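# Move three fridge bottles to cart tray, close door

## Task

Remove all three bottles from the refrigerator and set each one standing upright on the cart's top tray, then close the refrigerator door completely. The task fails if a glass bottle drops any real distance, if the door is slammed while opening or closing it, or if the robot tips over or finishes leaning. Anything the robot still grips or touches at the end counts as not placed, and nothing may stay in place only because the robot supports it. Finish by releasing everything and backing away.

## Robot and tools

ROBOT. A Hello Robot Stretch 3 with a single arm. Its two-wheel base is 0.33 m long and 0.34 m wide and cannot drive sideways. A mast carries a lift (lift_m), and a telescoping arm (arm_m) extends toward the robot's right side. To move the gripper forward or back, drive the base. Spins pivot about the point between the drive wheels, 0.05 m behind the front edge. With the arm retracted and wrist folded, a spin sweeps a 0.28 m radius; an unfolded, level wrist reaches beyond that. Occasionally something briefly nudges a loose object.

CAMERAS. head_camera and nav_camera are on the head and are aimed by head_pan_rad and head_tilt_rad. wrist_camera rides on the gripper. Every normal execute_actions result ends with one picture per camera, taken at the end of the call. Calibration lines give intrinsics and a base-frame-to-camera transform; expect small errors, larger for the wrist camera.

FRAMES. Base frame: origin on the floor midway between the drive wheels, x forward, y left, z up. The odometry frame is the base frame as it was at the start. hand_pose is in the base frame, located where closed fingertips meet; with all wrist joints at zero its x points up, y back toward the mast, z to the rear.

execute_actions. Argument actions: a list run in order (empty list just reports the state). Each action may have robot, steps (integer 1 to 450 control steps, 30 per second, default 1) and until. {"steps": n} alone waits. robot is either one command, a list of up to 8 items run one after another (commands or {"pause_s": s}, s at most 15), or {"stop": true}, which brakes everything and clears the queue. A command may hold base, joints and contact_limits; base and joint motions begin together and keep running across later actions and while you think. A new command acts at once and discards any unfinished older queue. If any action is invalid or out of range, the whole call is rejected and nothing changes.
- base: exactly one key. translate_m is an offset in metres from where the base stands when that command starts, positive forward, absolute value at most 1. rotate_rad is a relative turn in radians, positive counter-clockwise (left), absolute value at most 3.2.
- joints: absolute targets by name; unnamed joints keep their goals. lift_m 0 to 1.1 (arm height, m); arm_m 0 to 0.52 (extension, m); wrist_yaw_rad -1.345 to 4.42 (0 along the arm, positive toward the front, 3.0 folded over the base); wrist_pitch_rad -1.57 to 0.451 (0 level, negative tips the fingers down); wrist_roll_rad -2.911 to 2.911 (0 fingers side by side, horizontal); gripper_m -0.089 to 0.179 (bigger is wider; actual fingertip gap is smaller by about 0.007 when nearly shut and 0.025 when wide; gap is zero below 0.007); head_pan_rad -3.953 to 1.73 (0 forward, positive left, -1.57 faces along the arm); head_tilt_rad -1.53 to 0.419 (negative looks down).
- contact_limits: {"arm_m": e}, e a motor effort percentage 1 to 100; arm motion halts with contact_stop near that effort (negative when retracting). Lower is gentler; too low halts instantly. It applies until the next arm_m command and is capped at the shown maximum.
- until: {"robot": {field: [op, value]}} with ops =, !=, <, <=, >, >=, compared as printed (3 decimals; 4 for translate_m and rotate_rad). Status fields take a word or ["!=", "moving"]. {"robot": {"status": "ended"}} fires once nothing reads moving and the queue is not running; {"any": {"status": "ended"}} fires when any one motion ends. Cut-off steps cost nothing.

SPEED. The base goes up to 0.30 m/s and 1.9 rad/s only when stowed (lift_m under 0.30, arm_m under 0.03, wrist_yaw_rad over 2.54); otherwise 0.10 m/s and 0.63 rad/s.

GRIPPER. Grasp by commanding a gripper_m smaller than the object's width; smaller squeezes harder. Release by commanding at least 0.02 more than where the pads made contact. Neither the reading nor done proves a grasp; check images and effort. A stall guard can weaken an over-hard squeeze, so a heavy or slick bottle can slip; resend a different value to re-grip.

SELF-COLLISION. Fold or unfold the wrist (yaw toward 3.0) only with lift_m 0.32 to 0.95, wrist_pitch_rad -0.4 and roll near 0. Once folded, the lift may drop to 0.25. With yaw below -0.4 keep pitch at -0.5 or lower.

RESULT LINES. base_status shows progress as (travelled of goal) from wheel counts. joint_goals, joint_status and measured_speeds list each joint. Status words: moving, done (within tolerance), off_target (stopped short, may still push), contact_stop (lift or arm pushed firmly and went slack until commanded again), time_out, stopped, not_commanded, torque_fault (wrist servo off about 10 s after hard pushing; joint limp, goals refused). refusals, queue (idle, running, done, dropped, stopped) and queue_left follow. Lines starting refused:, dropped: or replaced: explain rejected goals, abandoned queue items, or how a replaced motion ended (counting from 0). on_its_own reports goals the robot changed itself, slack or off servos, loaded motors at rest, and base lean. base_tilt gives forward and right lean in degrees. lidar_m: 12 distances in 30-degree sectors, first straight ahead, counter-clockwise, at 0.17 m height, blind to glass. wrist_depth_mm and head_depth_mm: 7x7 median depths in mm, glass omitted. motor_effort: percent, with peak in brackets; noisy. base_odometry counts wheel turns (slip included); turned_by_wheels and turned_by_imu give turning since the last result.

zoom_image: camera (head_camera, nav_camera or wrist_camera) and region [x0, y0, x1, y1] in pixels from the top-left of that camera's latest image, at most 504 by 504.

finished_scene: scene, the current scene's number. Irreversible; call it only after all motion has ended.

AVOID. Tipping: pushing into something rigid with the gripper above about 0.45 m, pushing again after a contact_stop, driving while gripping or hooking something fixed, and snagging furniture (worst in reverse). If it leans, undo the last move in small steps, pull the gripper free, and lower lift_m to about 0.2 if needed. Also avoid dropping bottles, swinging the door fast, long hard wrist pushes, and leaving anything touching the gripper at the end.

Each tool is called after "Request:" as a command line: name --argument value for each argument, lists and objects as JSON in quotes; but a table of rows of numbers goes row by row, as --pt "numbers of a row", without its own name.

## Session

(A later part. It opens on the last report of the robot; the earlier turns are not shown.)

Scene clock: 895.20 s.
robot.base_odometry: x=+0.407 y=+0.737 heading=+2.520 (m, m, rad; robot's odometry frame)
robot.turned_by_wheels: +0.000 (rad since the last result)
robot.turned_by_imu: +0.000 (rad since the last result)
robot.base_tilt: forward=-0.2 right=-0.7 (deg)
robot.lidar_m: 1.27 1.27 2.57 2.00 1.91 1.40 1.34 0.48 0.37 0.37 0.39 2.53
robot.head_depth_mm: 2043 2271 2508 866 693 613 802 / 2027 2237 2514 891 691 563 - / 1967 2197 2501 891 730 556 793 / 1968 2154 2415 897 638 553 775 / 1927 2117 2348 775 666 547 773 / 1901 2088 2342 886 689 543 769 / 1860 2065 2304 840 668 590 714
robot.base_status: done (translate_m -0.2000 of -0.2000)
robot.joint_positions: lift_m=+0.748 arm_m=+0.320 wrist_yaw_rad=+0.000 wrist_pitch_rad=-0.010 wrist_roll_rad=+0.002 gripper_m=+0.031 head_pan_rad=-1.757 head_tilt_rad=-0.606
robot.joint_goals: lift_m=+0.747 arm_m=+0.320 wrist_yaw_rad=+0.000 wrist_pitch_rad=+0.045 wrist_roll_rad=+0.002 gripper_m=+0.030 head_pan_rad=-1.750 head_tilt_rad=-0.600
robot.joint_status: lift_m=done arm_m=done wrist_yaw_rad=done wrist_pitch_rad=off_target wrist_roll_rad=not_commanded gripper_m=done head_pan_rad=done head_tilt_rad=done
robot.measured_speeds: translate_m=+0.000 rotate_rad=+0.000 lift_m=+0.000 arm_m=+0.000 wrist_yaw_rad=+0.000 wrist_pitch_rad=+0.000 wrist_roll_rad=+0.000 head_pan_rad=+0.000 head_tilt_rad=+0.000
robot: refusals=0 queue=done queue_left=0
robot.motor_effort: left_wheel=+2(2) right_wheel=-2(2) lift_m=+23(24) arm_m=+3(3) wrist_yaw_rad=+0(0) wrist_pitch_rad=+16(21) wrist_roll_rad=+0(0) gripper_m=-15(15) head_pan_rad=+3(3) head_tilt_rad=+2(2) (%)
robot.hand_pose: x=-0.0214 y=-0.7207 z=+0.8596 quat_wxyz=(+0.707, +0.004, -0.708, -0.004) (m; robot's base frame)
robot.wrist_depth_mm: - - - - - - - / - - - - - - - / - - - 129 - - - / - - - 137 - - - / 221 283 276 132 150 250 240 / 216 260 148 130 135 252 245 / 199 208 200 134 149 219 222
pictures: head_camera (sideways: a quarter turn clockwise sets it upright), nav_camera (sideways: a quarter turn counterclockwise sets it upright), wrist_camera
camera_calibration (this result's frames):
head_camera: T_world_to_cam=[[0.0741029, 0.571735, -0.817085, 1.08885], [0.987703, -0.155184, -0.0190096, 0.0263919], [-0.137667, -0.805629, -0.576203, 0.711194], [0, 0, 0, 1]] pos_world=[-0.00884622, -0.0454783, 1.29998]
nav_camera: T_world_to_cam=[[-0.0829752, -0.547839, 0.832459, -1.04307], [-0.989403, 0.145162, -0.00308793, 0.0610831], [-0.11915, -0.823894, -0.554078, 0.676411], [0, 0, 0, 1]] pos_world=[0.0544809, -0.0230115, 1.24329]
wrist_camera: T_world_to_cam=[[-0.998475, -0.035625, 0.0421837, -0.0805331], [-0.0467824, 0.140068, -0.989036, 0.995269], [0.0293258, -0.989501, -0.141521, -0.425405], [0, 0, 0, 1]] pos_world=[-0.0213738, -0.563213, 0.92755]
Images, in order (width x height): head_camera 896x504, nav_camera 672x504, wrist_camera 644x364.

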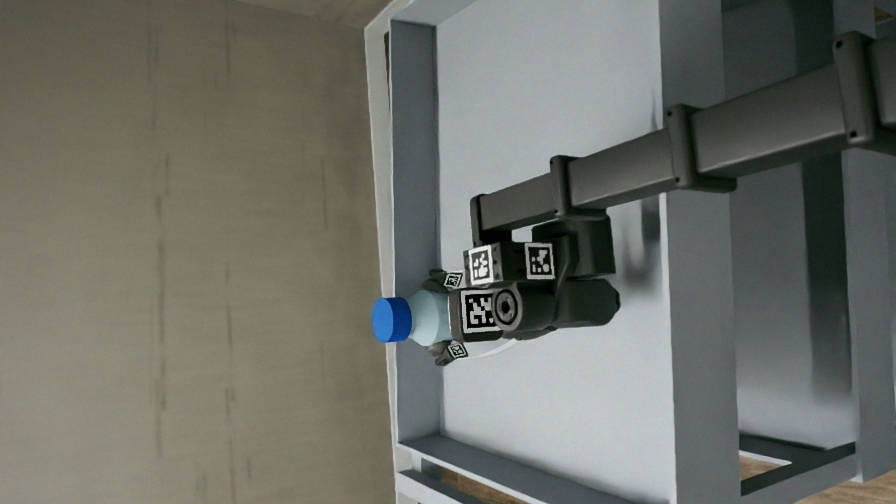

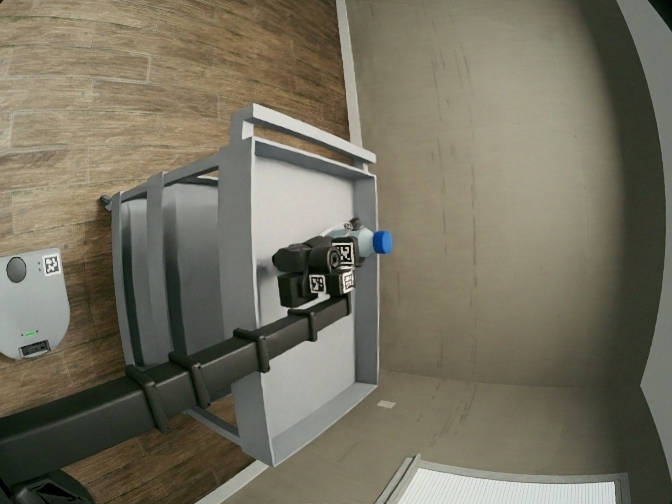

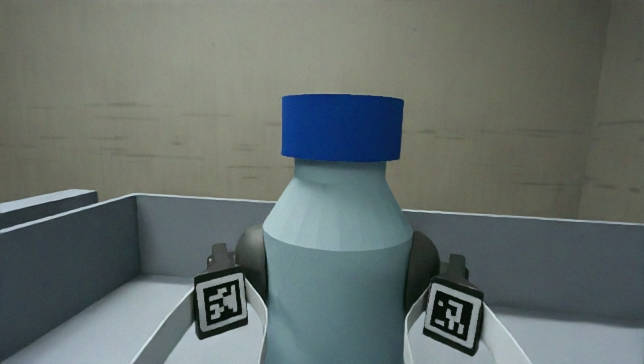

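Request:
execute_actions --actions '[{"robot": {"joints": {"gripper_m": 0.15}}, "steps": 90, "until": {"robot": {"gripper_m_status": ["!=", "moving"]}}}, {"steps": 5}]'

Scene clock: 906.63 s.
robot.base_odometry: x=+0.407 y=+0.737 heading=+2.520 (m, m, rad; robot's odometry frame)
robot.turned_by_wheels: +0.000 (rad since the last result)
robot.turned_by_imu: +0.000 (rad since the last result)
robot.base_tilt: forward=-0.2 right=-0.7 (deg)
robot.lidar_m: 1.27 1.28 2.58 1.99 1.90 1.41 1.35 0.48 0.37 0.37 0.39 2.53
robot.head_depth_mm: 2046 2287 2545 864 693 611 800 / 2006 2245 2527 892 693 564 - / 1983 2216 2492 892 728 556 792 / 1947 2157 2432 896 639 551 772 / 1916 2117 2359 782 666 548 771 / 1877 2088 2326 886 688 542 771 / 1867 2050 2295 842 665 592 713
robot.base_status: done (translate_m -0.2000 of -0.2000)
robot.joint_positions: lift_m=+0.748 arm_m=+0.320 wrist_yaw_rad=+0.000 wrist_pitch_rad=+0.020 wrist_roll_rad=+0.002 gripper_m=+0.150 head_pan_rad=-1.757 head_tilt_rad=-0.606
robot.joint_goals: lift_m=+0.747 arm_m=+0.320 wrist_yaw_rad=+0.000 wrist_pitch_rad=+0.045 wrist_roll_rad=+0.002 gripper_m=+0.150 head_pan_rad=-1.750 head_tilt_rad=-0.600
robot.joint_status: lift_m=done arm_m=done wrist_yaw_rad=done wrist_pitch_rad=off_target wrist_roll_rad=not_commanded gripper_m=done head_pan_rad=done head_tilt_rad=done
robot.measured_speeds: translate_m=+0.000 rotate_rad=+0.000 lift_m=+0.000 arm_m=+0.000 wrist_yaw_rad=+0.000 wrist_pitch_rad=+0.000 wrist_roll_rad=+0.000 head_pan_rad=+0.000 head_tilt_rad=+0.000
robot: refusals=0 queue=done queue_left=0
robot.motor_effort: left_wheel=+2(2) right_wheel=-2(2) lift_m=+22(22) arm_m=+2(2) wrist_yaw_rad=-1(0) wrist_pitch_rad=+7(16) wrist_roll_rad=+0(0) gripper_m=+0(82) head_pan_rad=+3(3) head_tilt_rad=+2(2) (%)
robot.hand_pose: x=-0.0214 y=-0.7214 z=+0.8673 quat_wxyz=(+0.707, -0.007, -0.708, +0.007) (m; robot's base frame)
robot.wrist_depth_mm: - - - - - - - / - - - - - - - / - - - 133 - - - / - - - 139 - - - / 233 280 278 136 254 251 - / 213 - 279 130 258 254 241 / 206 212 224 133 211 223 243
pictures: head_camera (sideways: a quarter turn clockwise sets it upright), nav_camera (sideways: a quarter turn counterclockwise sets it upright), wrist_camera
camera_calibration (this result's frames):
head_camera: T_world_to_cam=[[0.0741028, 0.571735, -0.817085, 1.08885], [0.987703, -0.155184, -0.0190096, 0.0263919], [-0.137667, -0.805629, -0.576203, 0.711194], [0, 0, 0, 1]] pos_world=[-0.00884622, -0.0454783, 1.29998]
nav_camera: T_world_to_cam=[[-0.0829751, -0.547839, 0.832459, -1.04307], [-0.989403, 0.145162, -0.00308793, 0.0610831], [-0.11915, -0.823894, -0.554078, 0.676411], [0, 0, 0, 1]] pos_world=[0.0544809, -0.0230115, 1.24329]
wrist_camera: T_world_to_cam=[[-0.998475, -0.0343449, 0.0432269, -0.0808626], [-0.0467756, 0.110317, -0.992795, 0.984774], [0.0293288, -0.993303, -0.111755, -0.453552], [0, 0, 0, 1]] pos_world=[-0.0213738, -0.561929, 0.930488]
Images, in order (width x height): head_camera 896x504, nav_camera 672x504, wrist_camera 644x364.

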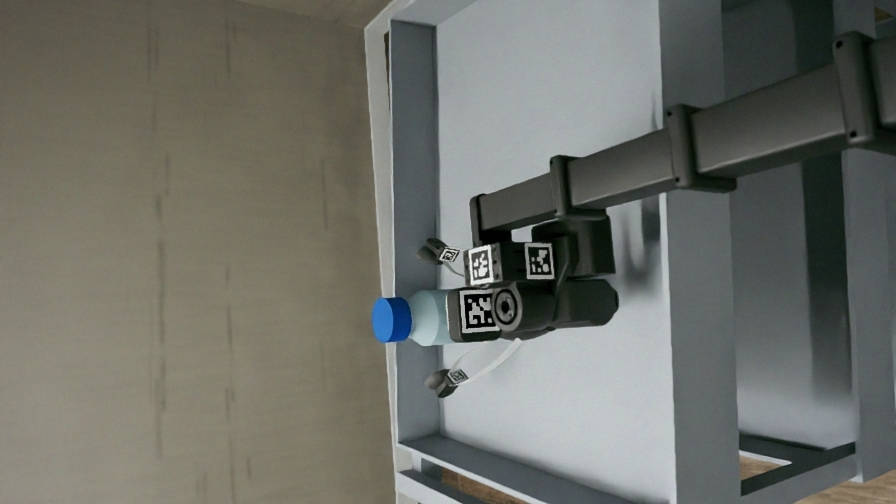

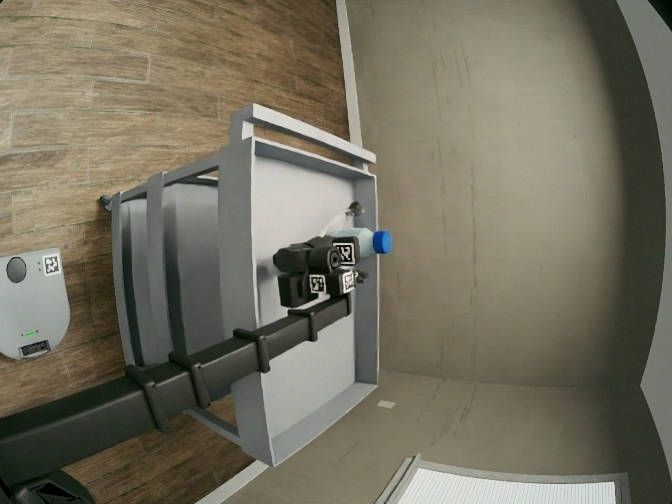

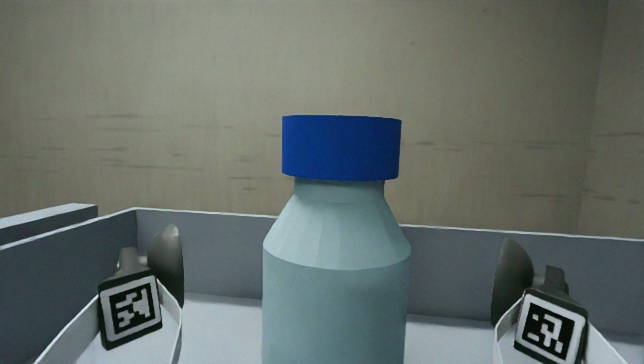

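Request:
execute_actions --actions '[]'

Scene clock: 942.37 s.
robot.base_odometry: x=+0.407 y=+0.737 heading=+2.520 (m, m, rad; robot's odometry frame)
robot.turned_by_wheels: +0.000 (rad since the last result)
robot.turned_by_imu: +0.000 (rad since the last result)
robot.base_tilt: forward=-0.2 right=-0.7 (deg)
robot.lidar_m: 1.27 1.27 2.57 2.00 1.90 1.40 1.34 0.48 0.37 0.37 0.39 2.53
robot.head_depth_mm: 2042 2287 2517 867 693 611 802 / 2003 2242 2546 893 692 565 - / 1980 2195 2460 890 729 557 792 / 1955 2175 2420 896 639 552 773 / 1914 2140 2363 783 668 548 771 / 1880 2100 2349 890 688 543 771 / 1864 2054 2301 841 666 590 715
robot.base_status: done (translate_m -0.2000 of -0.2000)
robot.joint_positions: lift_m=+0.748 arm_m=+0.320 wrist_yaw_rad=+0.000 wrist_pitch_rad=+0.020 wrist_roll_rad=+0.002 gripper_m=+0.150 head_pan_rad=-1.757 head_tilt_rad=-0.606
robot.joint_goals: lift_m=+0.747 arm_m=+0.320 wrist_yaw_rad=+0.000 wrist_pitch_rad=+0.045 wrist_roll_rad=+0.002 gripper_m=+0.150 head_pan_rad=-1.750 head_tilt_rad=-0.600
robot.joint_status: lift_m=done arm_m=done wrist_yaw_rad=done wrist_pitch_rad=off_target wrist_roll_rad=not_commanded gripper_m=done head_pan_rad=done head_tilt_rad=done
robot.measured_speeds: translate_m=+0.000 rotate_rad=+0.000 lift_m=+0.000 arm_m=+0.000 wrist_yaw_rad=+0.000 wrist_pitch_rad=+0.000 wrist_roll_rad=+0.000 head_pan_rad=+0.000 head_tilt_rad=+0.000
robot: refusals=0 queue=done queue_left=0
robot.motor_effort: left_wheel=+2(2) right_wheel=-2(2) lift_m=+22(22) arm_m=+3(3) wrist_yaw_rad=-1(1) wrist_pitch_rad=+7(7) wrist_roll_rad=+0(0) gripper_m=+0(0) head_pan_rad=+3(2) head_tilt_rad=+2(2) (%)
robot.hand_pose: x=-0.0214 y=-0.7214 z=+0.8673 quat_wxyz=(+0.707, -0.007, -0.708, +0.007) (m; robot's base frame)
robot.wrist_depth_mm: - - - - - - - / - - - - - - - / - - - 133 - - - / - - - 139 - - - / 234 280 278 135 255 252 - / 215 - 279 130 256 253 242 / 206 212 224 133 210 223 242
pictures: head_camera (sideways: a quarter turn clockwise sets it upright), nav_camera (sideways: a quarter turn counterclockwise sets it upright), wrist_camera
camera_calibration (this result's frames):
head_camera: T_world_to_cam=[[0.0741029, 0.571735, -0.817085, 1.08885], [0.987703, -0.155184, -0.0190096, 0.0263919], [-0.137667, -0.805629, -0.576203, 0.711194], [0, 0, 0, 1]] pos_world=[-0.00884622, -0.0454783, 1.29998]
nav_camera: T_world_to_cam=[[-0.0829752, -0.547839, 0.832459, -1.04307], [-0.989403, 0.145162, -0.00308793, 0.0610831], [-0.11915, -0.823894, -0.554078, 0.676411], [0, 0, 0, 1]] pos_world=[0.0544809, -0.0230115, 1.24329]
wrist_camera: T_world_to_cam=[[-0.998475, -0.0343448, 0.043227, -0.0808628], [-0.0467757, 0.110315, -0.992795, 0.984773], [0.0293288, -0.993303, -0.111753, -0.453554], [0, 0, 0, 1]] pos_world=[-0.0213738, -0.561929, 0.930488]
Images, in order (width x height): head_camera 896x504, nav_camera 672x504, wrist_camera 644x364.

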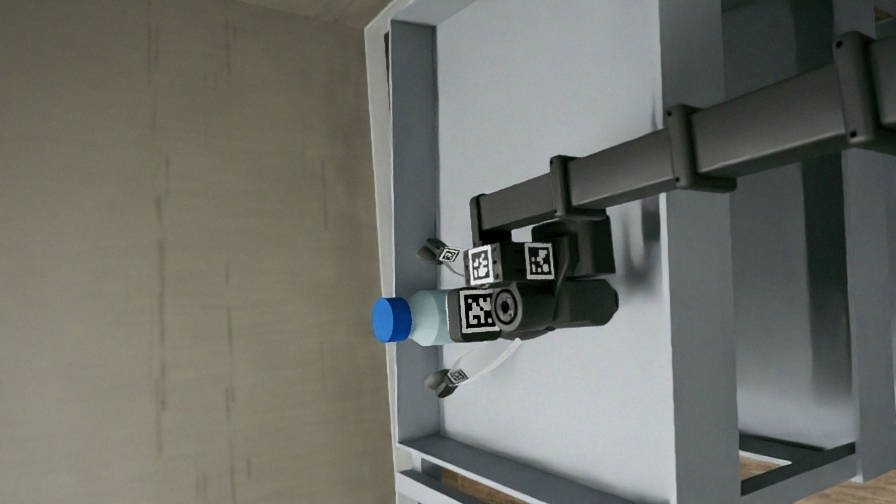

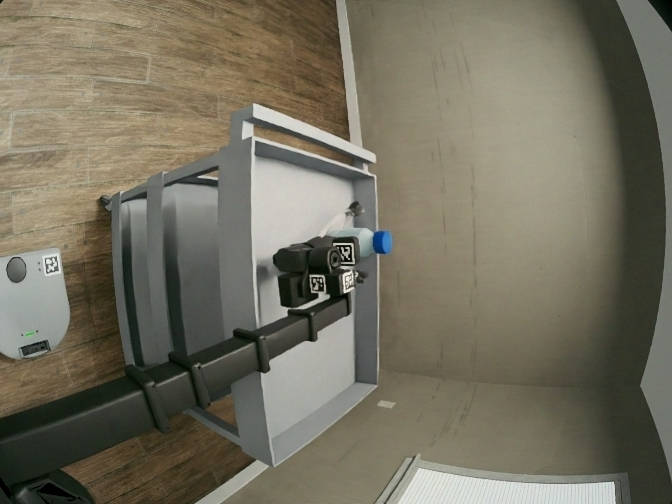

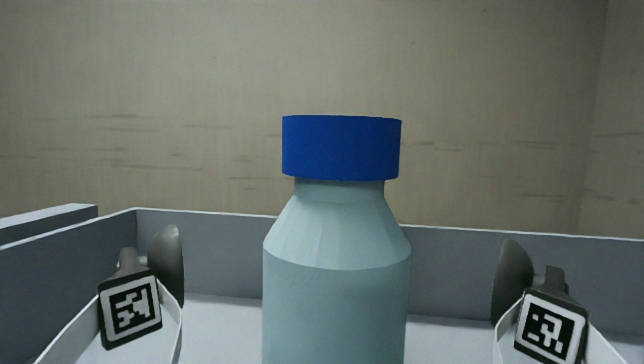

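Request:
execute_actions --actions '[{"robot": {"joints": {"lift_m": 0.93, "wrist_pitch_rad": 0.0, "gripper_m": 0.16}}, "steps": 200, "until": {"robot": {"lift_m_status": ["!=", "moving"]}}}, {"robot": {"joints": {"arm_m": 0.0, "head_pan_rad": -1.57, "head_tilt_rad": -0.7}}, "steps": 200, "until": {"robot": {"arm_m_status": ["!=", "moving"]}}}]'

Scene clock: 972.57 s.
robot.base_odometry: x=+0.407 y=+0.737 heading=+2.520 (m, m, rad; robot's odometry frame)
robot.turned_by_wheels: +0.000 (rad since the last result)
robot.turned_by_imu: +0.001 (rad since the last result)
robot.base_tilt: forward=-0.2 right=-0.7 (deg)
robot.lidar_m: 1.27 1.28 2.58 1.99 1.91 1.40 1.34 0.48 0.37 0.37 0.39 2.53
robot.head_depth_mm: 1932 2151 2383 796 684 - - / 1935 2174 2393 825 656 - - / 1938 2169 2354 810 - - - / 1957 2172 2360 793 643 849 969 / 1936 2193 2350 769 634 846 964 / 1948 2215 2424 740 605 740 1118 / 1944 2191 2473 2056 578 1362 1170
robot.base_status: done (translate_m -0.2000 of -0.2000)
robot.joint_positions: lift_m=+0.929 arm_m=+0.001 wrist_yaw_rad=+0.000 wrist_pitch_rad=-0.017 wrist_roll_rad=+0.002 gripper_m=+0.160 head_pan_rad=-1.577 head_tilt_rad=-0.691
robot.joint_goals: lift_m=+0.930 arm_m=+0.000 wrist_yaw_rad=+0.000 wrist_pitch_rad=+0.000 wrist_roll_rad=+0.002 gripper_m=+0.160 head_pan_rad=-1.570 head_tilt_rad=-0.700
robot.joint_status: lift_m=done arm_m=done wrist_yaw_rad=done wrist_pitch_rad=done wrist_roll_rad=not_commanded gripper_m=done head_pan_rad=done head_tilt_rad=done
robot.measured_speeds: translate_m=+0.000 rotate_rad=+0.000 lift_m=+0.000 arm_m=+0.000 wrist_yaw_rad=+0.000 wrist_pitch_rad=+0.000 wrist_roll_rad=+0.000 head_pan_rad=+0.000 head_tilt_rad=+0.000
robot: refusals=0 queue=done queue_left=0
robot.motor_effort: left_wheel=+2(2) right_wheel=-2(2) lift_m=+53(55) arm_m=-5(5) wrist_yaw_rad=+0(1) wrist_pitch_rad=+5(8) wrist_roll_rad=+0(0) gripper_m=+1(51) head_pan_rad=+3(16) head_tilt_rad=-3(13) (%)
robot.hand_pose: x=-0.0214 y=-0.4015 z=+1.0396 quat_wxyz=(+0.707, +0.007, -0.708, -0.006) (m; robot's base frame)
robot.wrist_depth_mm: - - - - - - - / - - - - - - - / - - - - - - - / - - - - - - - / - - - - - - - / - - 597 590 605 583 - / - 418 489 482 517 520 471
pictures: head_camera (sideways: a quarter turn clockwise sets it upright), nav_camera (sideways: a quarter turn counterclockwise sets it upright), wrist_camera
camera_calibration (this result's frames):
head_camera: T_world_to_cam=[[-0.029134, 0.643214, -0.765132, 1.02175], [0.999533, 0.0258176, -0.0163556, 0.0228625], [0.00923378, -0.765251, -0.643665, 0.798058], [0, 0, 0, 1]] pos_world=[-0.000453195, -0.0470806, 1.29583]
nav_camera: T_world_to_cam=[[0.016115, -0.622682, 0.782309, -0.978297], [-0.999398, -0.0340645, -0.00652682, 0.0656206], [0.0307131, -0.781733, -0.622856, 0.764973], [0, 0, 0, 1]] pos_world=[0.0578518, -0.00892801, 1.24223]
wrist_camera: T_world_to_cam=[[-0.998475, -0.0359229, 0.0419126, -0.0765937], [-0.0467845, 0.147731, -0.98792, 1.13042], [0.0292972, -0.988375, -0.149187, -0.0755874], [0, 0, 0, 1]] pos_world=[-0.0213762, -0.244459, 1.1087]
Images, in order (width x height): head_camera 896x504, nav_camera 672x504, wrist_camera 644x364.

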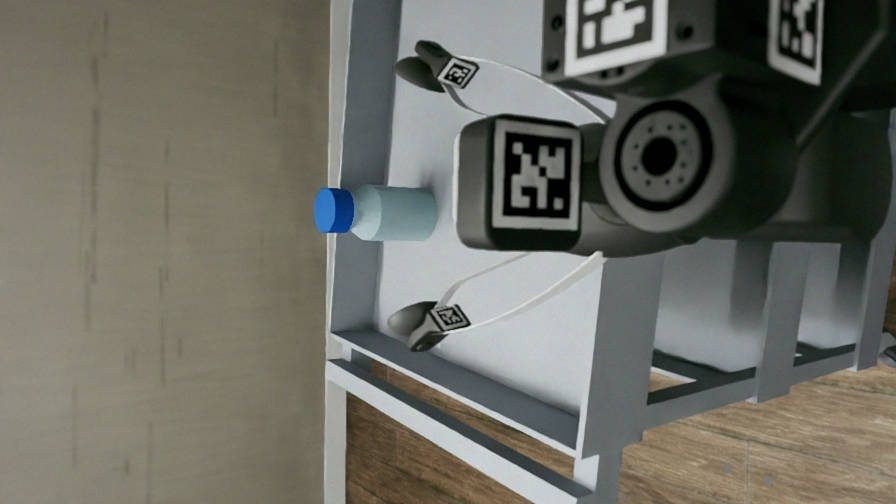

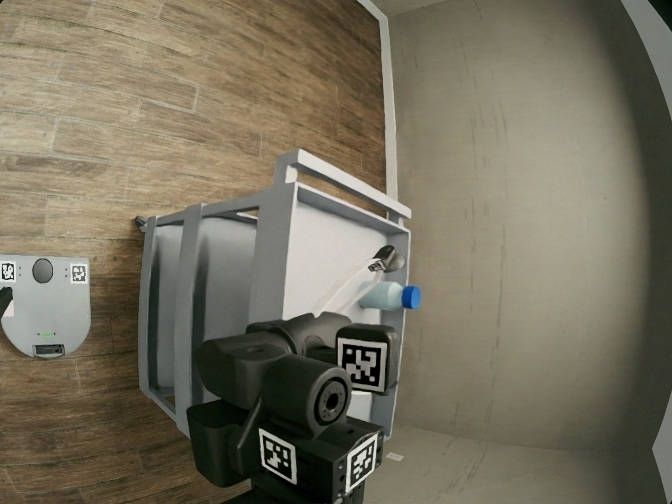

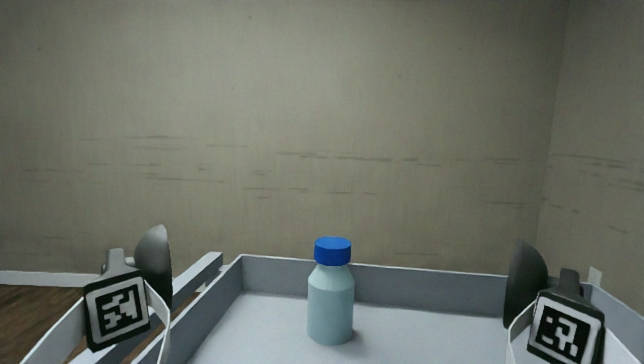

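Request:
execute_actions --actions '[{"robot": [{"base": {"translate_m": 1.0}}, {"base": {"translate_m": 0.2}}, {"base": {"rotate_rad": 1.571}}, {"base": {"translate_m": 0.035}}]}, {"robot": {"joints": {"head_pan_rad": -1.57, "head_tilt_rad": -0.7}}, "steps": 1}]'

Scene clock: 994.20 s.
robot.base_odometry: x=+0.406 y=+0.737 heading=+2.520 (m, m, rad; robot's odometry frame)
robot.turned_by_wheels: +0.000 (rad since the last result)
robot.turned_by_imu: +0.000 (rad since the last result)
robot.base_tilt: forward=-0.9 right=-1.0 (deg)
robot.lidar_m: 1.27 1.27 2.58 1.99 1.90 1.40 1.34 0.48 0.37 0.37 0.39 2.53
robot.head_depth_mm: 1925 2174 2373 794 685 - - / 1937 2157 2376 825 653 - - / 1934 2161 2344 808 - - - / 1939 2176 2341 794 645 848 966 / 1955 2201 2368 765 634 849 969 / 1962 2179 2400 742 602 741 1121 / 1951 2213 2462 2061 579 1369 1170
robot.base_status: moving (translate_m +0.0004 of +1.0000)
robot.joint_positions: lift_m=+0.929 arm_m=+0.001 wrist_yaw_rad=+0.000 wrist_pitch_rad=-0.017 wrist_roll_rad=+0.002 gripper_m=+0.160 head_pan_rad=-1.577 head_tilt_rad=-0.691
robot.joint_goals: lift_m=+0.930 arm_m=+0.000 wrist_yaw_rad=+0.000 wrist_pitch_rad=+0.000 wrist_roll_rad=+0.002 gripper_m=+0.160 head_pan_rad=-1.570 head_tilt_rad=-0.700
robot.joint_status: lift_m=done arm_m=done wrist_yaw_rad=done wrist_pitch_rad=done wrist_roll_rad=not_commanded gripper_m=done head_pan_rad=moving head_tilt_rad=moving
robot.measured_speeds: translate_m=+0.008 rotate_rad=+0.000 lift_m=+0.000 arm_m=+0.000 wrist_yaw_rad=+0.000 wrist_pitch_rad=+0.000 wrist_roll_rad=+0.000 head_pan_rad=+0.000 head_tilt_rad=+0.000
robot: refusals=0 queue=running queue_left=0
robot.motor_effort: left_wheel=+6(7) right_wheel=+0(2) lift_m=+52(53) arm_m=-4(5) wrist_yaw_rad=+0(1) wrist_pitch_rad=+5(5) wrist_roll_rad=+0(0) gripper_m=+0(0) head_pan_rad=+2(4) head_tilt_rad=-5(3) (%)
robot.hand_pose: x=-0.0214 y=-0.4015 z=+1.0396 quat_wxyz=(+0.707, +0.007, -0.708, -0.006) (m; robot's base frame)
robot.wrist_depth_mm: - - - - - - - / - - - - - - - / - - - - - - - / - - - - - - - / - - - - - - - / - - 589 590 598 580 - / - 413 481 487 515 522 469
pictures: head_camera (sideways: a quarter turn clockwise sets it upright), nav_camera (sideways: a quarter turn counterclockwise sets it upright), wrist_camera
camera_calibration (this result's frames):
head_camera: T_world_to_cam=[[-0.0291342, 0.643213, -0.765133, 1.02175], [0.999533, 0.0258178, -0.0163556, 0.0228626], [0.00923396, -0.765252, -0.643665, 0.798058], [0, 0, 0, 1]] pos_world=[-0.000453184, -0.0470806, 1.29583]
nav_camera: T_world_to_cam=[[0.0161152, -0.622682, 0.782309, -0.978298], [-0.999398, -0.0340647, -0.00652681, 0.0656206], [0.0307133, -0.781733, -0.622856, 0.764972], [0, 0, 0, 1]] pos_world=[0.0578518, -0.00892802, 1.24223]
wrist_camera: T_world_to_cam=[[-0.998475, -0.0359213, 0.0419124, -0.0765933], [-0.0467841, 0.147732, -0.98792, 1.13042], [0.0292956, -0.988375, -0.149187, -0.0755875], [0, 0, 0, 1]] pos_world=[-0.0213764, -0.244459, 1.1087]
Images, in order (width x height): head_camera 896x504, nav_camera 672x504, wrist_camera 644x364.

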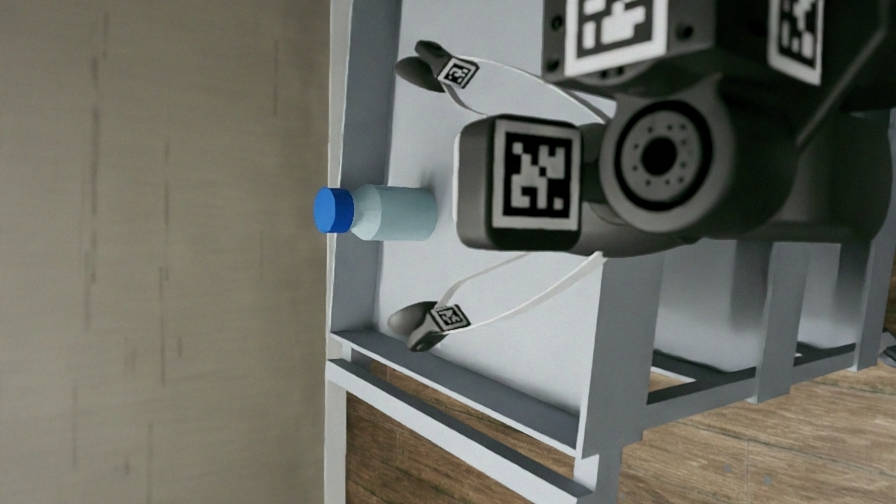

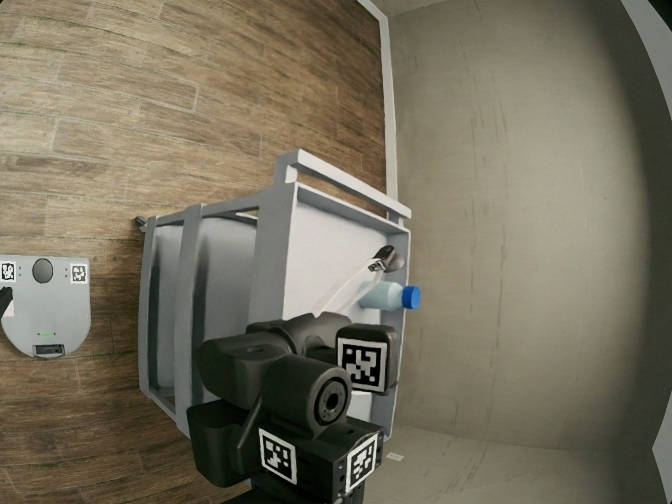

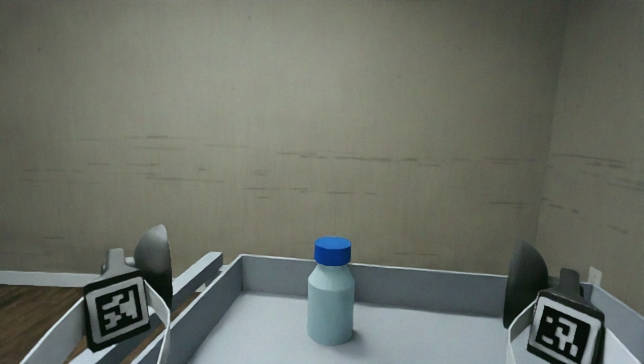

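Request:
execute_actions --actions '[{"steps": 300, "until": {"robot": {"translate_m": [">", 0.45]}}}, {"robot": {"joints": {"lift_m": 0.48}}, "steps": 300, "until": {"robot": {"base_status": ["!=", "moving"]}}}, {"robot": [{"base": {"translate_m": 0.2}}, {"base": {"rotate_rad": 1.571}}, {"base": {"translate_m": 0.035}}], "steps": 450, "until": {"robot": {"status": "ended"}}}]'

Scene clock: 1013.80 s.
robot.base_odometry: x=-0.589 y=+1.407 heading=-2.192 (m, m, rad; robot's odometry frame)
robot.turned_by_wheels: +1.571 (rad since the last result)
robot.turned_by_imu: +1.606 (rad since the last result)
robot.base_tilt: forward=-0.2 right=-0.7 (deg)
robot.lidar_m: 0.27 2.22 2.63 1.48 1.24 2.42 2.32 1.76 0.70 0.82 0.38 0.27
robot.head_depth_mm: 732 725 718 802 1524 1364 1168 / 900 994 861 1099 1020 1217 1167 / 904 1013 857 1238 1079 1271 1175 / 905 1009 854 1198 1080 1279 1196 / 910 1009 857 1210 1082 1263 1168 / 829 846 786 874 975 1088 1099 / 575 621 676 722 730 737 744
robot.base_status: done (translate_m +0.0350 of +0.0350)
robot.joint_positions: lift_m=+0.481 arm_m=+0.001 wrist_yaw_rad=+0.000 wrist_pitch_rad=-0.018 wrist_roll_rad=+0.002 gripper_m=+0.160 head_pan_rad=-1.577 head_tilt_rad=-0.692
robot.joint_goals: lift_m=+0.480 arm_m=+0.000 wrist_yaw_rad=+0.000 wrist_pitch_rad=+0.000 wrist_roll_rad=+0.002 gripper_m=+0.160 head_pan_rad=-1.570 head_tilt_rad=-0.700
robot.joint_status: lift_m=done arm_m=done wrist_yaw_rad=done wrist_pitch_rad=done wrist_roll_rad=not_commanded gripper_m=done head_pan_rad=done head_tilt_rad=done
robot.measured_speeds: translate_m=+0.000 rotate_rad=+0.000 lift_m=+0.000 arm_m=+0.000 wrist_yaw_rad=+0.000 wrist_pitch_rad=+0.000 wrist_roll_rad=+0.000 head_pan_rad=+0.000 head_tilt_rad=+0.000
robot: refusals=0 queue=done queue_left=0
robot.motor_effort: left_wheel=-2(8) right_wheel=+0(3) lift_m=+21(51) arm_m=-4(4) wrist_yaw_rad=+0(0) wrist_pitch_rad=+5(5) wrist_roll_rad=+0(0) gripper_m=+0(0) head_pan_rad=+3(2) head_tilt_rad=-4(4) (%)
robot.hand_pose: x=-0.0214 y=-0.4014 z=+0.5907 quat_wxyz=(+0.707, +0.007, -0.708, -0.006) (m; robot's base frame)
robot.wrist_depth_mm: 351 413 683 827 730 407 929 / 344 415 795 842 836 402 937 / 348 426 800 831 871 414 976 / 350 437 709 646 721 427 984 / 353 450 549 561 512 434 - / 348 - 856 922 796 454 - / 332 473 772 831 777 458 -
pictures: head_camera (sideways: a quarter turn clockwise sets it upright), nav_camera (sideways: a quarter turn counterclockwise sets it upright), wrist_camera
camera_calibration (this result's frames):
head_camera: T_world_to_cam=[[-0.0291339, 0.643302, -0.765058, 1.02166], [0.999533, 0.0258201, -0.0163519, 0.0228577], [0.00923469, -0.765177, -0.643754, 0.798173], [0, 0, 0, 1]] pos_world=[-0.000453163, -0.0470799, 1.29583]
nav_camera: T_world_to_cam=[[0.0161148, -0.622772, 0.782237, -0.978203], [-0.999398, -0.0340643, -0.00653147, 0.0656267], [0.030714, -0.781661, -0.622947, 0.76509], [0, 0, 0, 1]] pos_world=[0.0578518, -0.00892107, 1.24223]
wrist_camera: T_world_to_cam=[[-0.998475, -0.0359374, 0.0419004, -0.0577768], [-0.0467849, 0.148075, -0.987869, 0.687034], [0.0292971, -0.988323, -0.149531, -0.142327], [0, 0, 0, 1]] pos_world=[-0.0213762, -0.244474, 0.659838]
Images, in order (width x height): head_camera 896x504, nav_camera 672x504, wrist_camera 644x364.

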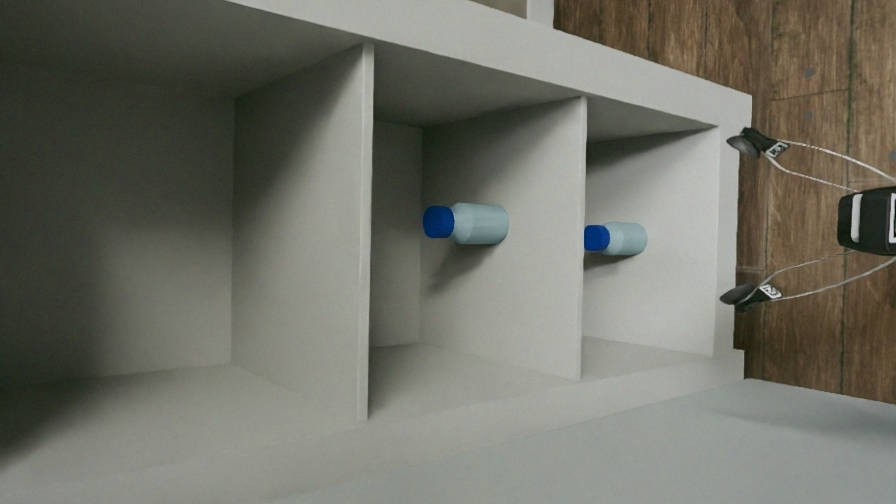

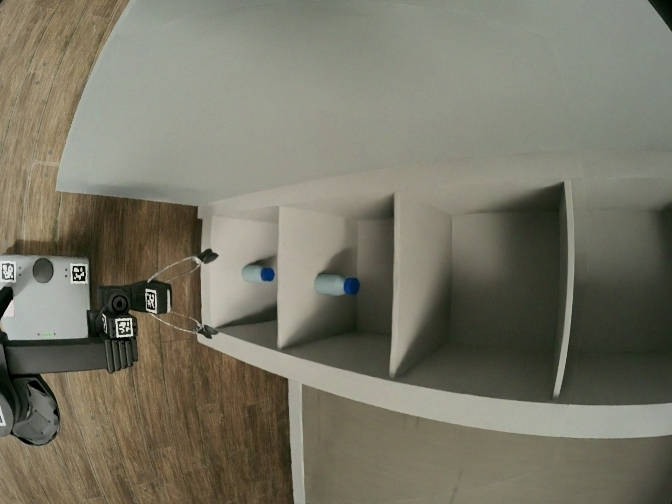

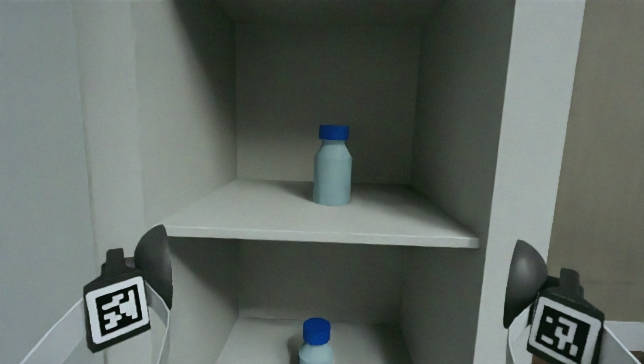

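Request:
zoom_image --camera "wrist_camera" --region '[260, 100, 420, 260]'

Region (260, 100, 420, 260) of wrist_camera's 644x364 image, scaled by 3.150.

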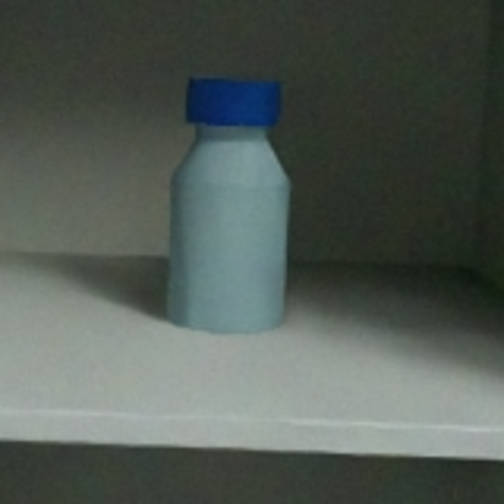

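Request:
execute_actions --actions '[{"robot": {"base": {"translate_m": 0.008}, "joints": {"lift_m": 0.478, "arm_m": 0.33}}, "steps": 300, "until": {"robot": {"status": "ended"}}}]'

Scene clock: 1056.40 s.
robot.base_odometry: x=-0.594 y=+1.401 heading=-2.192 (m, m, rad; robot's odometry frame)
robot.turned_by_wheels: +0.000 (rad since the last result)
robot.turned_by_imu: +0.000 (rad since the last result)
robot.base_tilt: forward=-0.2 right=-0.7 (deg)
robot.lidar_m: 0.26 2.22 2.63 1.50 1.27 2.43 2.33 1.76 0.71 0.82 0.37 0.27
robot.head_depth_mm: 756 750 741 802 991 1369 1169 / 902 992 858 1127 1022 1190 1185 / 904 1011 857 1236 1050 1277 1172 / 904 1009 857 1241 1079 1278 1170 / 907 1012 857 1190 1080 1273 1163 / 798 811 779 847 952 1052 1067 / 556 613 663 700 705 716 723
robot.base_status: done (translate_m +0.0080 of +0.0080)
robot.joint_positions: lift_m=+0.479 arm_m=+0.330 wrist_yaw_rad=+0.000 wrist_pitch_rad=-0.018 wrist_roll_rad=+0.002 gripper_m=+0.160 head_pan_rad=-1.577 head_tilt_rad=-0.692
robot.joint_goals: lift_m=+0.478 arm_m=+0.330 wrist_yaw_rad=+0.000 wrist_pitch_rad=+0.000 wrist_roll_rad=+0.002 gripper_m=+0.160 head_pan_rad=-1.570 head_tilt_rad=-0.700
robot.joint_status: lift_m=done arm_m=done wrist_yaw_rad=done wrist_pitch_rad=done wrist_roll_rad=not_commanded gripper_m=done head_pan_rad=done head_tilt_rad=done
robot.measured_speeds: translate_m=+0.000 rotate_rad=+0.000 lift_m=+0.000 arm_m=+0.000 wrist_yaw_rad=+0.000 wrist_pitch_rad=+0.000 wrist_roll_rad=+0.000 head_pan_rad=+0.000 head_tilt_rad=+0.000
robot: refusals=0 queue=done queue_left=0
robot.motor_effort: left_wheel=-2(4) right_wheel=+0(3) lift_m=+21(20) arm_m=+3(3) wrist_yaw_rad=+0(1) wrist_pitch_rad=+5(5) wrist_roll_rad=-1(0) gripper_m=+1(0) head_pan_rad=+3(2) head_tilt_rad=-4(4) (%)
robot.hand_pose: x=-0.0214 y=-0.7305 z=+0.5886 quat_wxyz=(+0.707, +0.007, -0.708, -0.006) (m; robot's base frame)
robot.wrist_depth_mm: 287 401 501 502 496 416 269 / 292 406 510 511 502 410 267 / 296 414 526 526 519 409 267 / 296 417 544 280 536 404 263 / 297 391 430 281 448 393 263 / 277 - 292 281 303 309 248 / 218 209 222 224 227 229 230
pictures: head_camera (sideways: a quarter turn clockwise sets it upright), nav_camera (sideways: a quarter turn counterclockwise sets it upright), wrist_camera
camera_calibration (this result's frames):
head_camera: T_world_to_cam=[[-0.0291341, 0.643306, -0.765055, 1.02165], [0.999533, 0.0258205, -0.0163517, 0.0228575], [0.00923498, -0.765174, -0.643758, 0.798178], [0, 0, 0, 1]] pos_world=[-0.000453146, -0.0470799, 1.29583]
nav_camera: T_world_to_cam=[[0.016115, -0.622776, 0.782234, -0.978199], [-0.999398, -0.0340646, -0.00653167, 0.0656269], [0.0307143, -0.781658, -0.622951, 0.765096], [0, 0, 0, 1]] pos_world=[0.0578518, -0.00892075, 1.24223]
wrist_camera: T_world_to_cam=[[-0.998476, -0.0359337, 0.0418976, -0.0695145], [-0.0467838, 0.148152, -0.987857, 0.733798], [0.0292902, -0.988312, -0.149607, -0.467795], [0, 0, 0, 1]] pos_world=[-0.0213769, -0.573539, 0.657814]
Images, in order (width x height): head_camera 896x504, nav_camera 672x504, wrist_camera 644x364.

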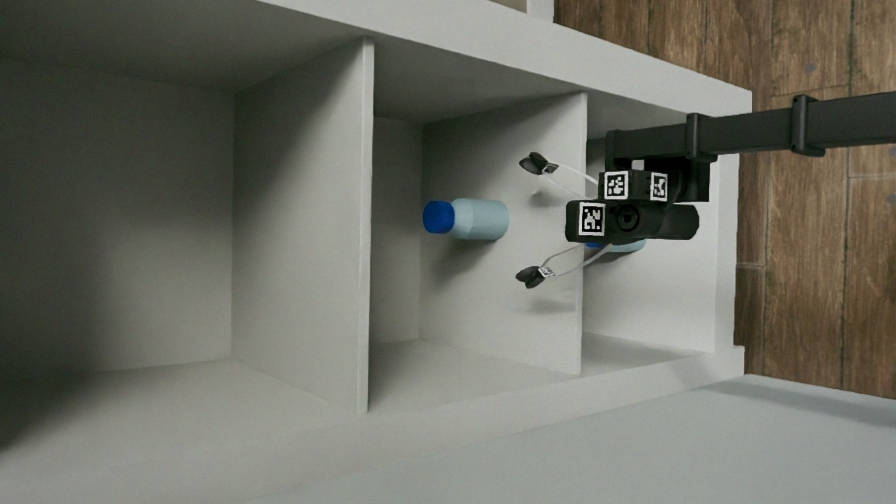

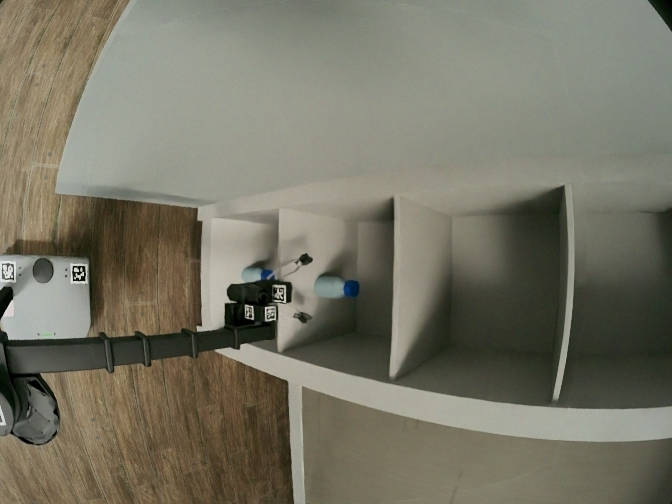

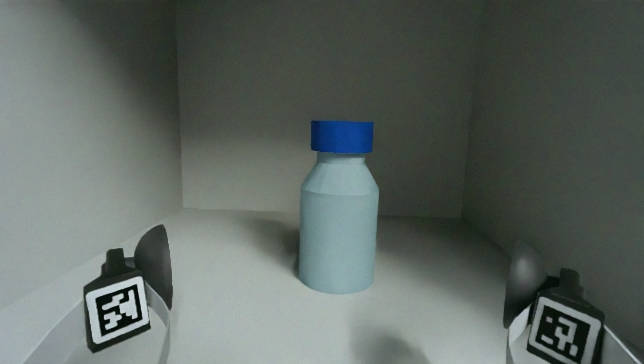

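Request:
zoom_image --camera "wrist_camera" --region '[260, 100, 420, 320]'

Region (260, 100, 420, 320) of wrist_camera's 644x364 image, scaled by 2.291; it fills the left 367 columns of this view, and the rest is white.

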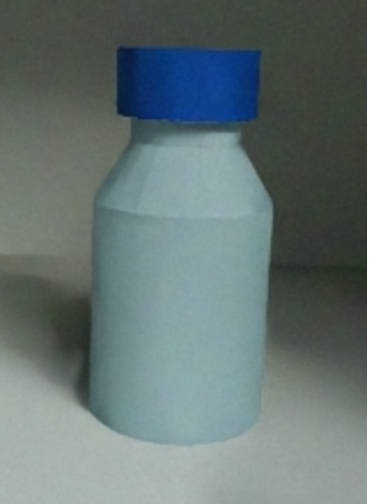

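Request:
execute_actions --actions '[{"robot": {"joints": {"arm_m": 0.465}, "contact_limits": {"arm_m": 25}}, "steps": 300, "until": {"robot": {"status": "ended"}}}]'

Scene clock: 1105.83 s.
robot.base_odometry: x=-0.594 y=+1.401 heading=-2.192 (m, m, rad; robot's odometry frame)
robot.turned_by_wheels: +0.000 (rad since the last result)
robot.turned_by_imu: +0.000 (rad since the last result)
robot.base_tilt: forward=-0.2 right=-0.7 (deg)
robot.lidar_m: 0.26 2.21 2.63 1.49 1.26 2.42 2.33 1.76 0.71 0.82 0.37 0.27
robot.head_depth_mm: 757 751 741 801 995 1364 1171 / 902 998 858 1129 1022 1168 1164 / 905 1009 855 1236 - 1275 1170 / 906 1012 855 1238 1174 1274 1172 / 910 1009 856 1197 1076 1272 1169 / 795 811 778 844 954 1059 1071 / 556 614 663 699 707 715 721
robot.base_status: done (translate_m +0.0080 of +0.0080)
robot.joint_positions: lift_m=+0.479 arm_m=+0.465 wrist_yaw_rad=+0.000 wrist_pitch_rad=-0.018 wrist_roll_rad=+0.002 gripper_m=+0.160 head_pan_rad=-1.577 head_tilt_rad=-0.692
robot.joint_goals: lift_m=+0.478 arm_m=+0.465 wrist_yaw_rad=+0.000 wrist_pitch_rad=+0.000 wrist_roll_rad=+0.002 gripper_m=+0.160 head_pan_rad=-1.570 head_tilt_rad=-0.700
robot.joint_status: lift_m=done arm_m=done wrist_yaw_rad=done wrist_pitch_rad=done wrist_roll_rad=not_commanded gripper_m=done head_pan_rad=done head_tilt_rad=done
robot.measured_speeds: translate_m=+0.000 rotate_rad=+0.000 lift_m=+0.000 arm_m=+0.000 wrist_yaw_rad=+0.000 wrist_pitch_rad=+0.000 wrist_roll_rad=+0.000 head_pan_rad=+0.000 head_tilt_rad=+0.000
robot: refusals=0 queue=done queue_left=0
robot.motor_effort: left_wheel=-2(2) right_wheel=+0(0) lift_m=+20(21) arm_m=+3(3) wrist_yaw_rad=+0(0) wrist_pitch_rad=+5(5) wrist_roll_rad=+0(0) gripper_m=+0(0) head_pan_rad=+2(2) head_tilt_rad=-4(4) (%)
robot.contact_limits: arm_m 25 (drawing in: default 34, maximum 55; extending or still: default 45, maximum 74)
robot.hand_pose: x=-0.0214 y=-0.8655 z=+0.5886 quat_wxyz=(+0.707, +0.007, -0.708, -0.006) (m; robot's base frame)
robot.wrist_depth_mm: 291 371 369 369 364 364 269 / 291 378 379 379 374 371 266 / 292 387 388 139 381 379 264 / 295 395 396 144 391 387 264 / 300 392 406 142 377 390 258 / 277 - 292 138 267 308 247 / 216 207 221 142 206 229 229
pictures: head_camera (sideways: a quarter turn clockwise sets it upright), nav_camera (sideways: a quarter turn counterclockwise sets it upright), wrist_camera
camera_calibration (this result's frames):
head_camera: T_world_to_cam=[[-0.0291339, 0.64331, -0.765052, 1.02165], [0.999533, 0.0258204, -0.0163516, 0.0228573], [0.00923481, -0.765171, -0.643761, 0.798183], [0, 0, 0, 1]] pos_world=[-0.000453157, -0.0470798, 1.29583]
nav_camera: T_world_to_cam=[[0.0161149, -0.62278, 0.782231, -0.978195], [-0.999398, -0.0340644, -0.00653186, 0.0656272], [0.0307141, -0.781655, -0.622954, 0.7651], [0, 0, 0, 1]] pos_world=[0.0578518, -0.00892049, 1.24223]
wrist_camera: T_world_to_cam=[[-0.998476, -0.0359337, 0.0418975, -0.0743656], [-0.0467837, 0.148152, -0.987857, 0.753799], [0.0292902, -0.988312, -0.149607, -0.60122], [0, 0, 0, 1]] pos_world=[-0.0213769, -0.708542, 0.657814]
Images, in order (width x height): head_camera 896x504, nav_camera 672x504, wrist_camera 644x364.

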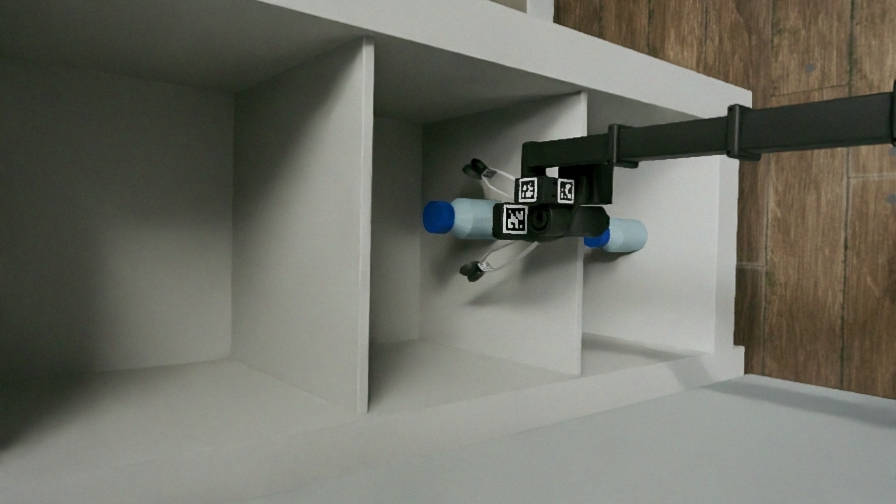

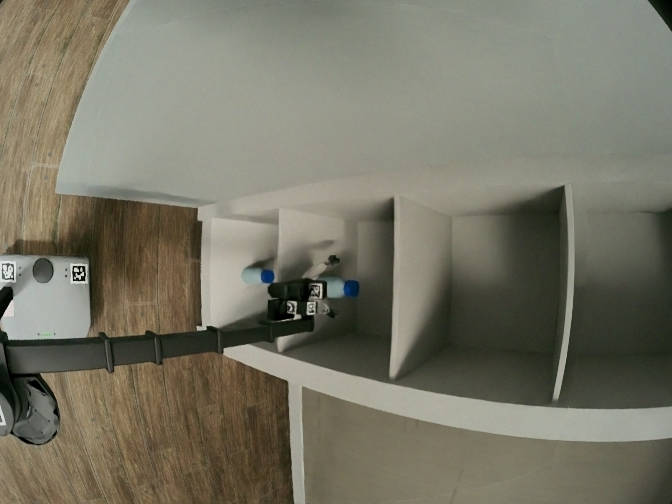

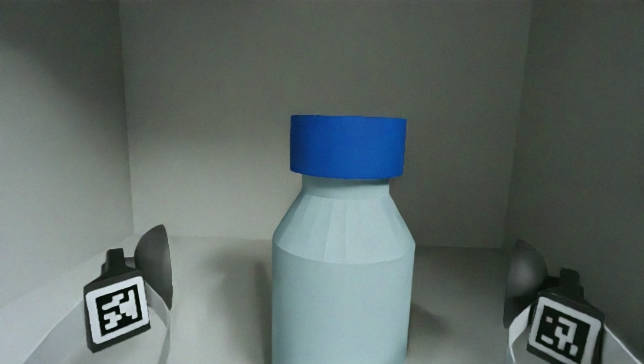

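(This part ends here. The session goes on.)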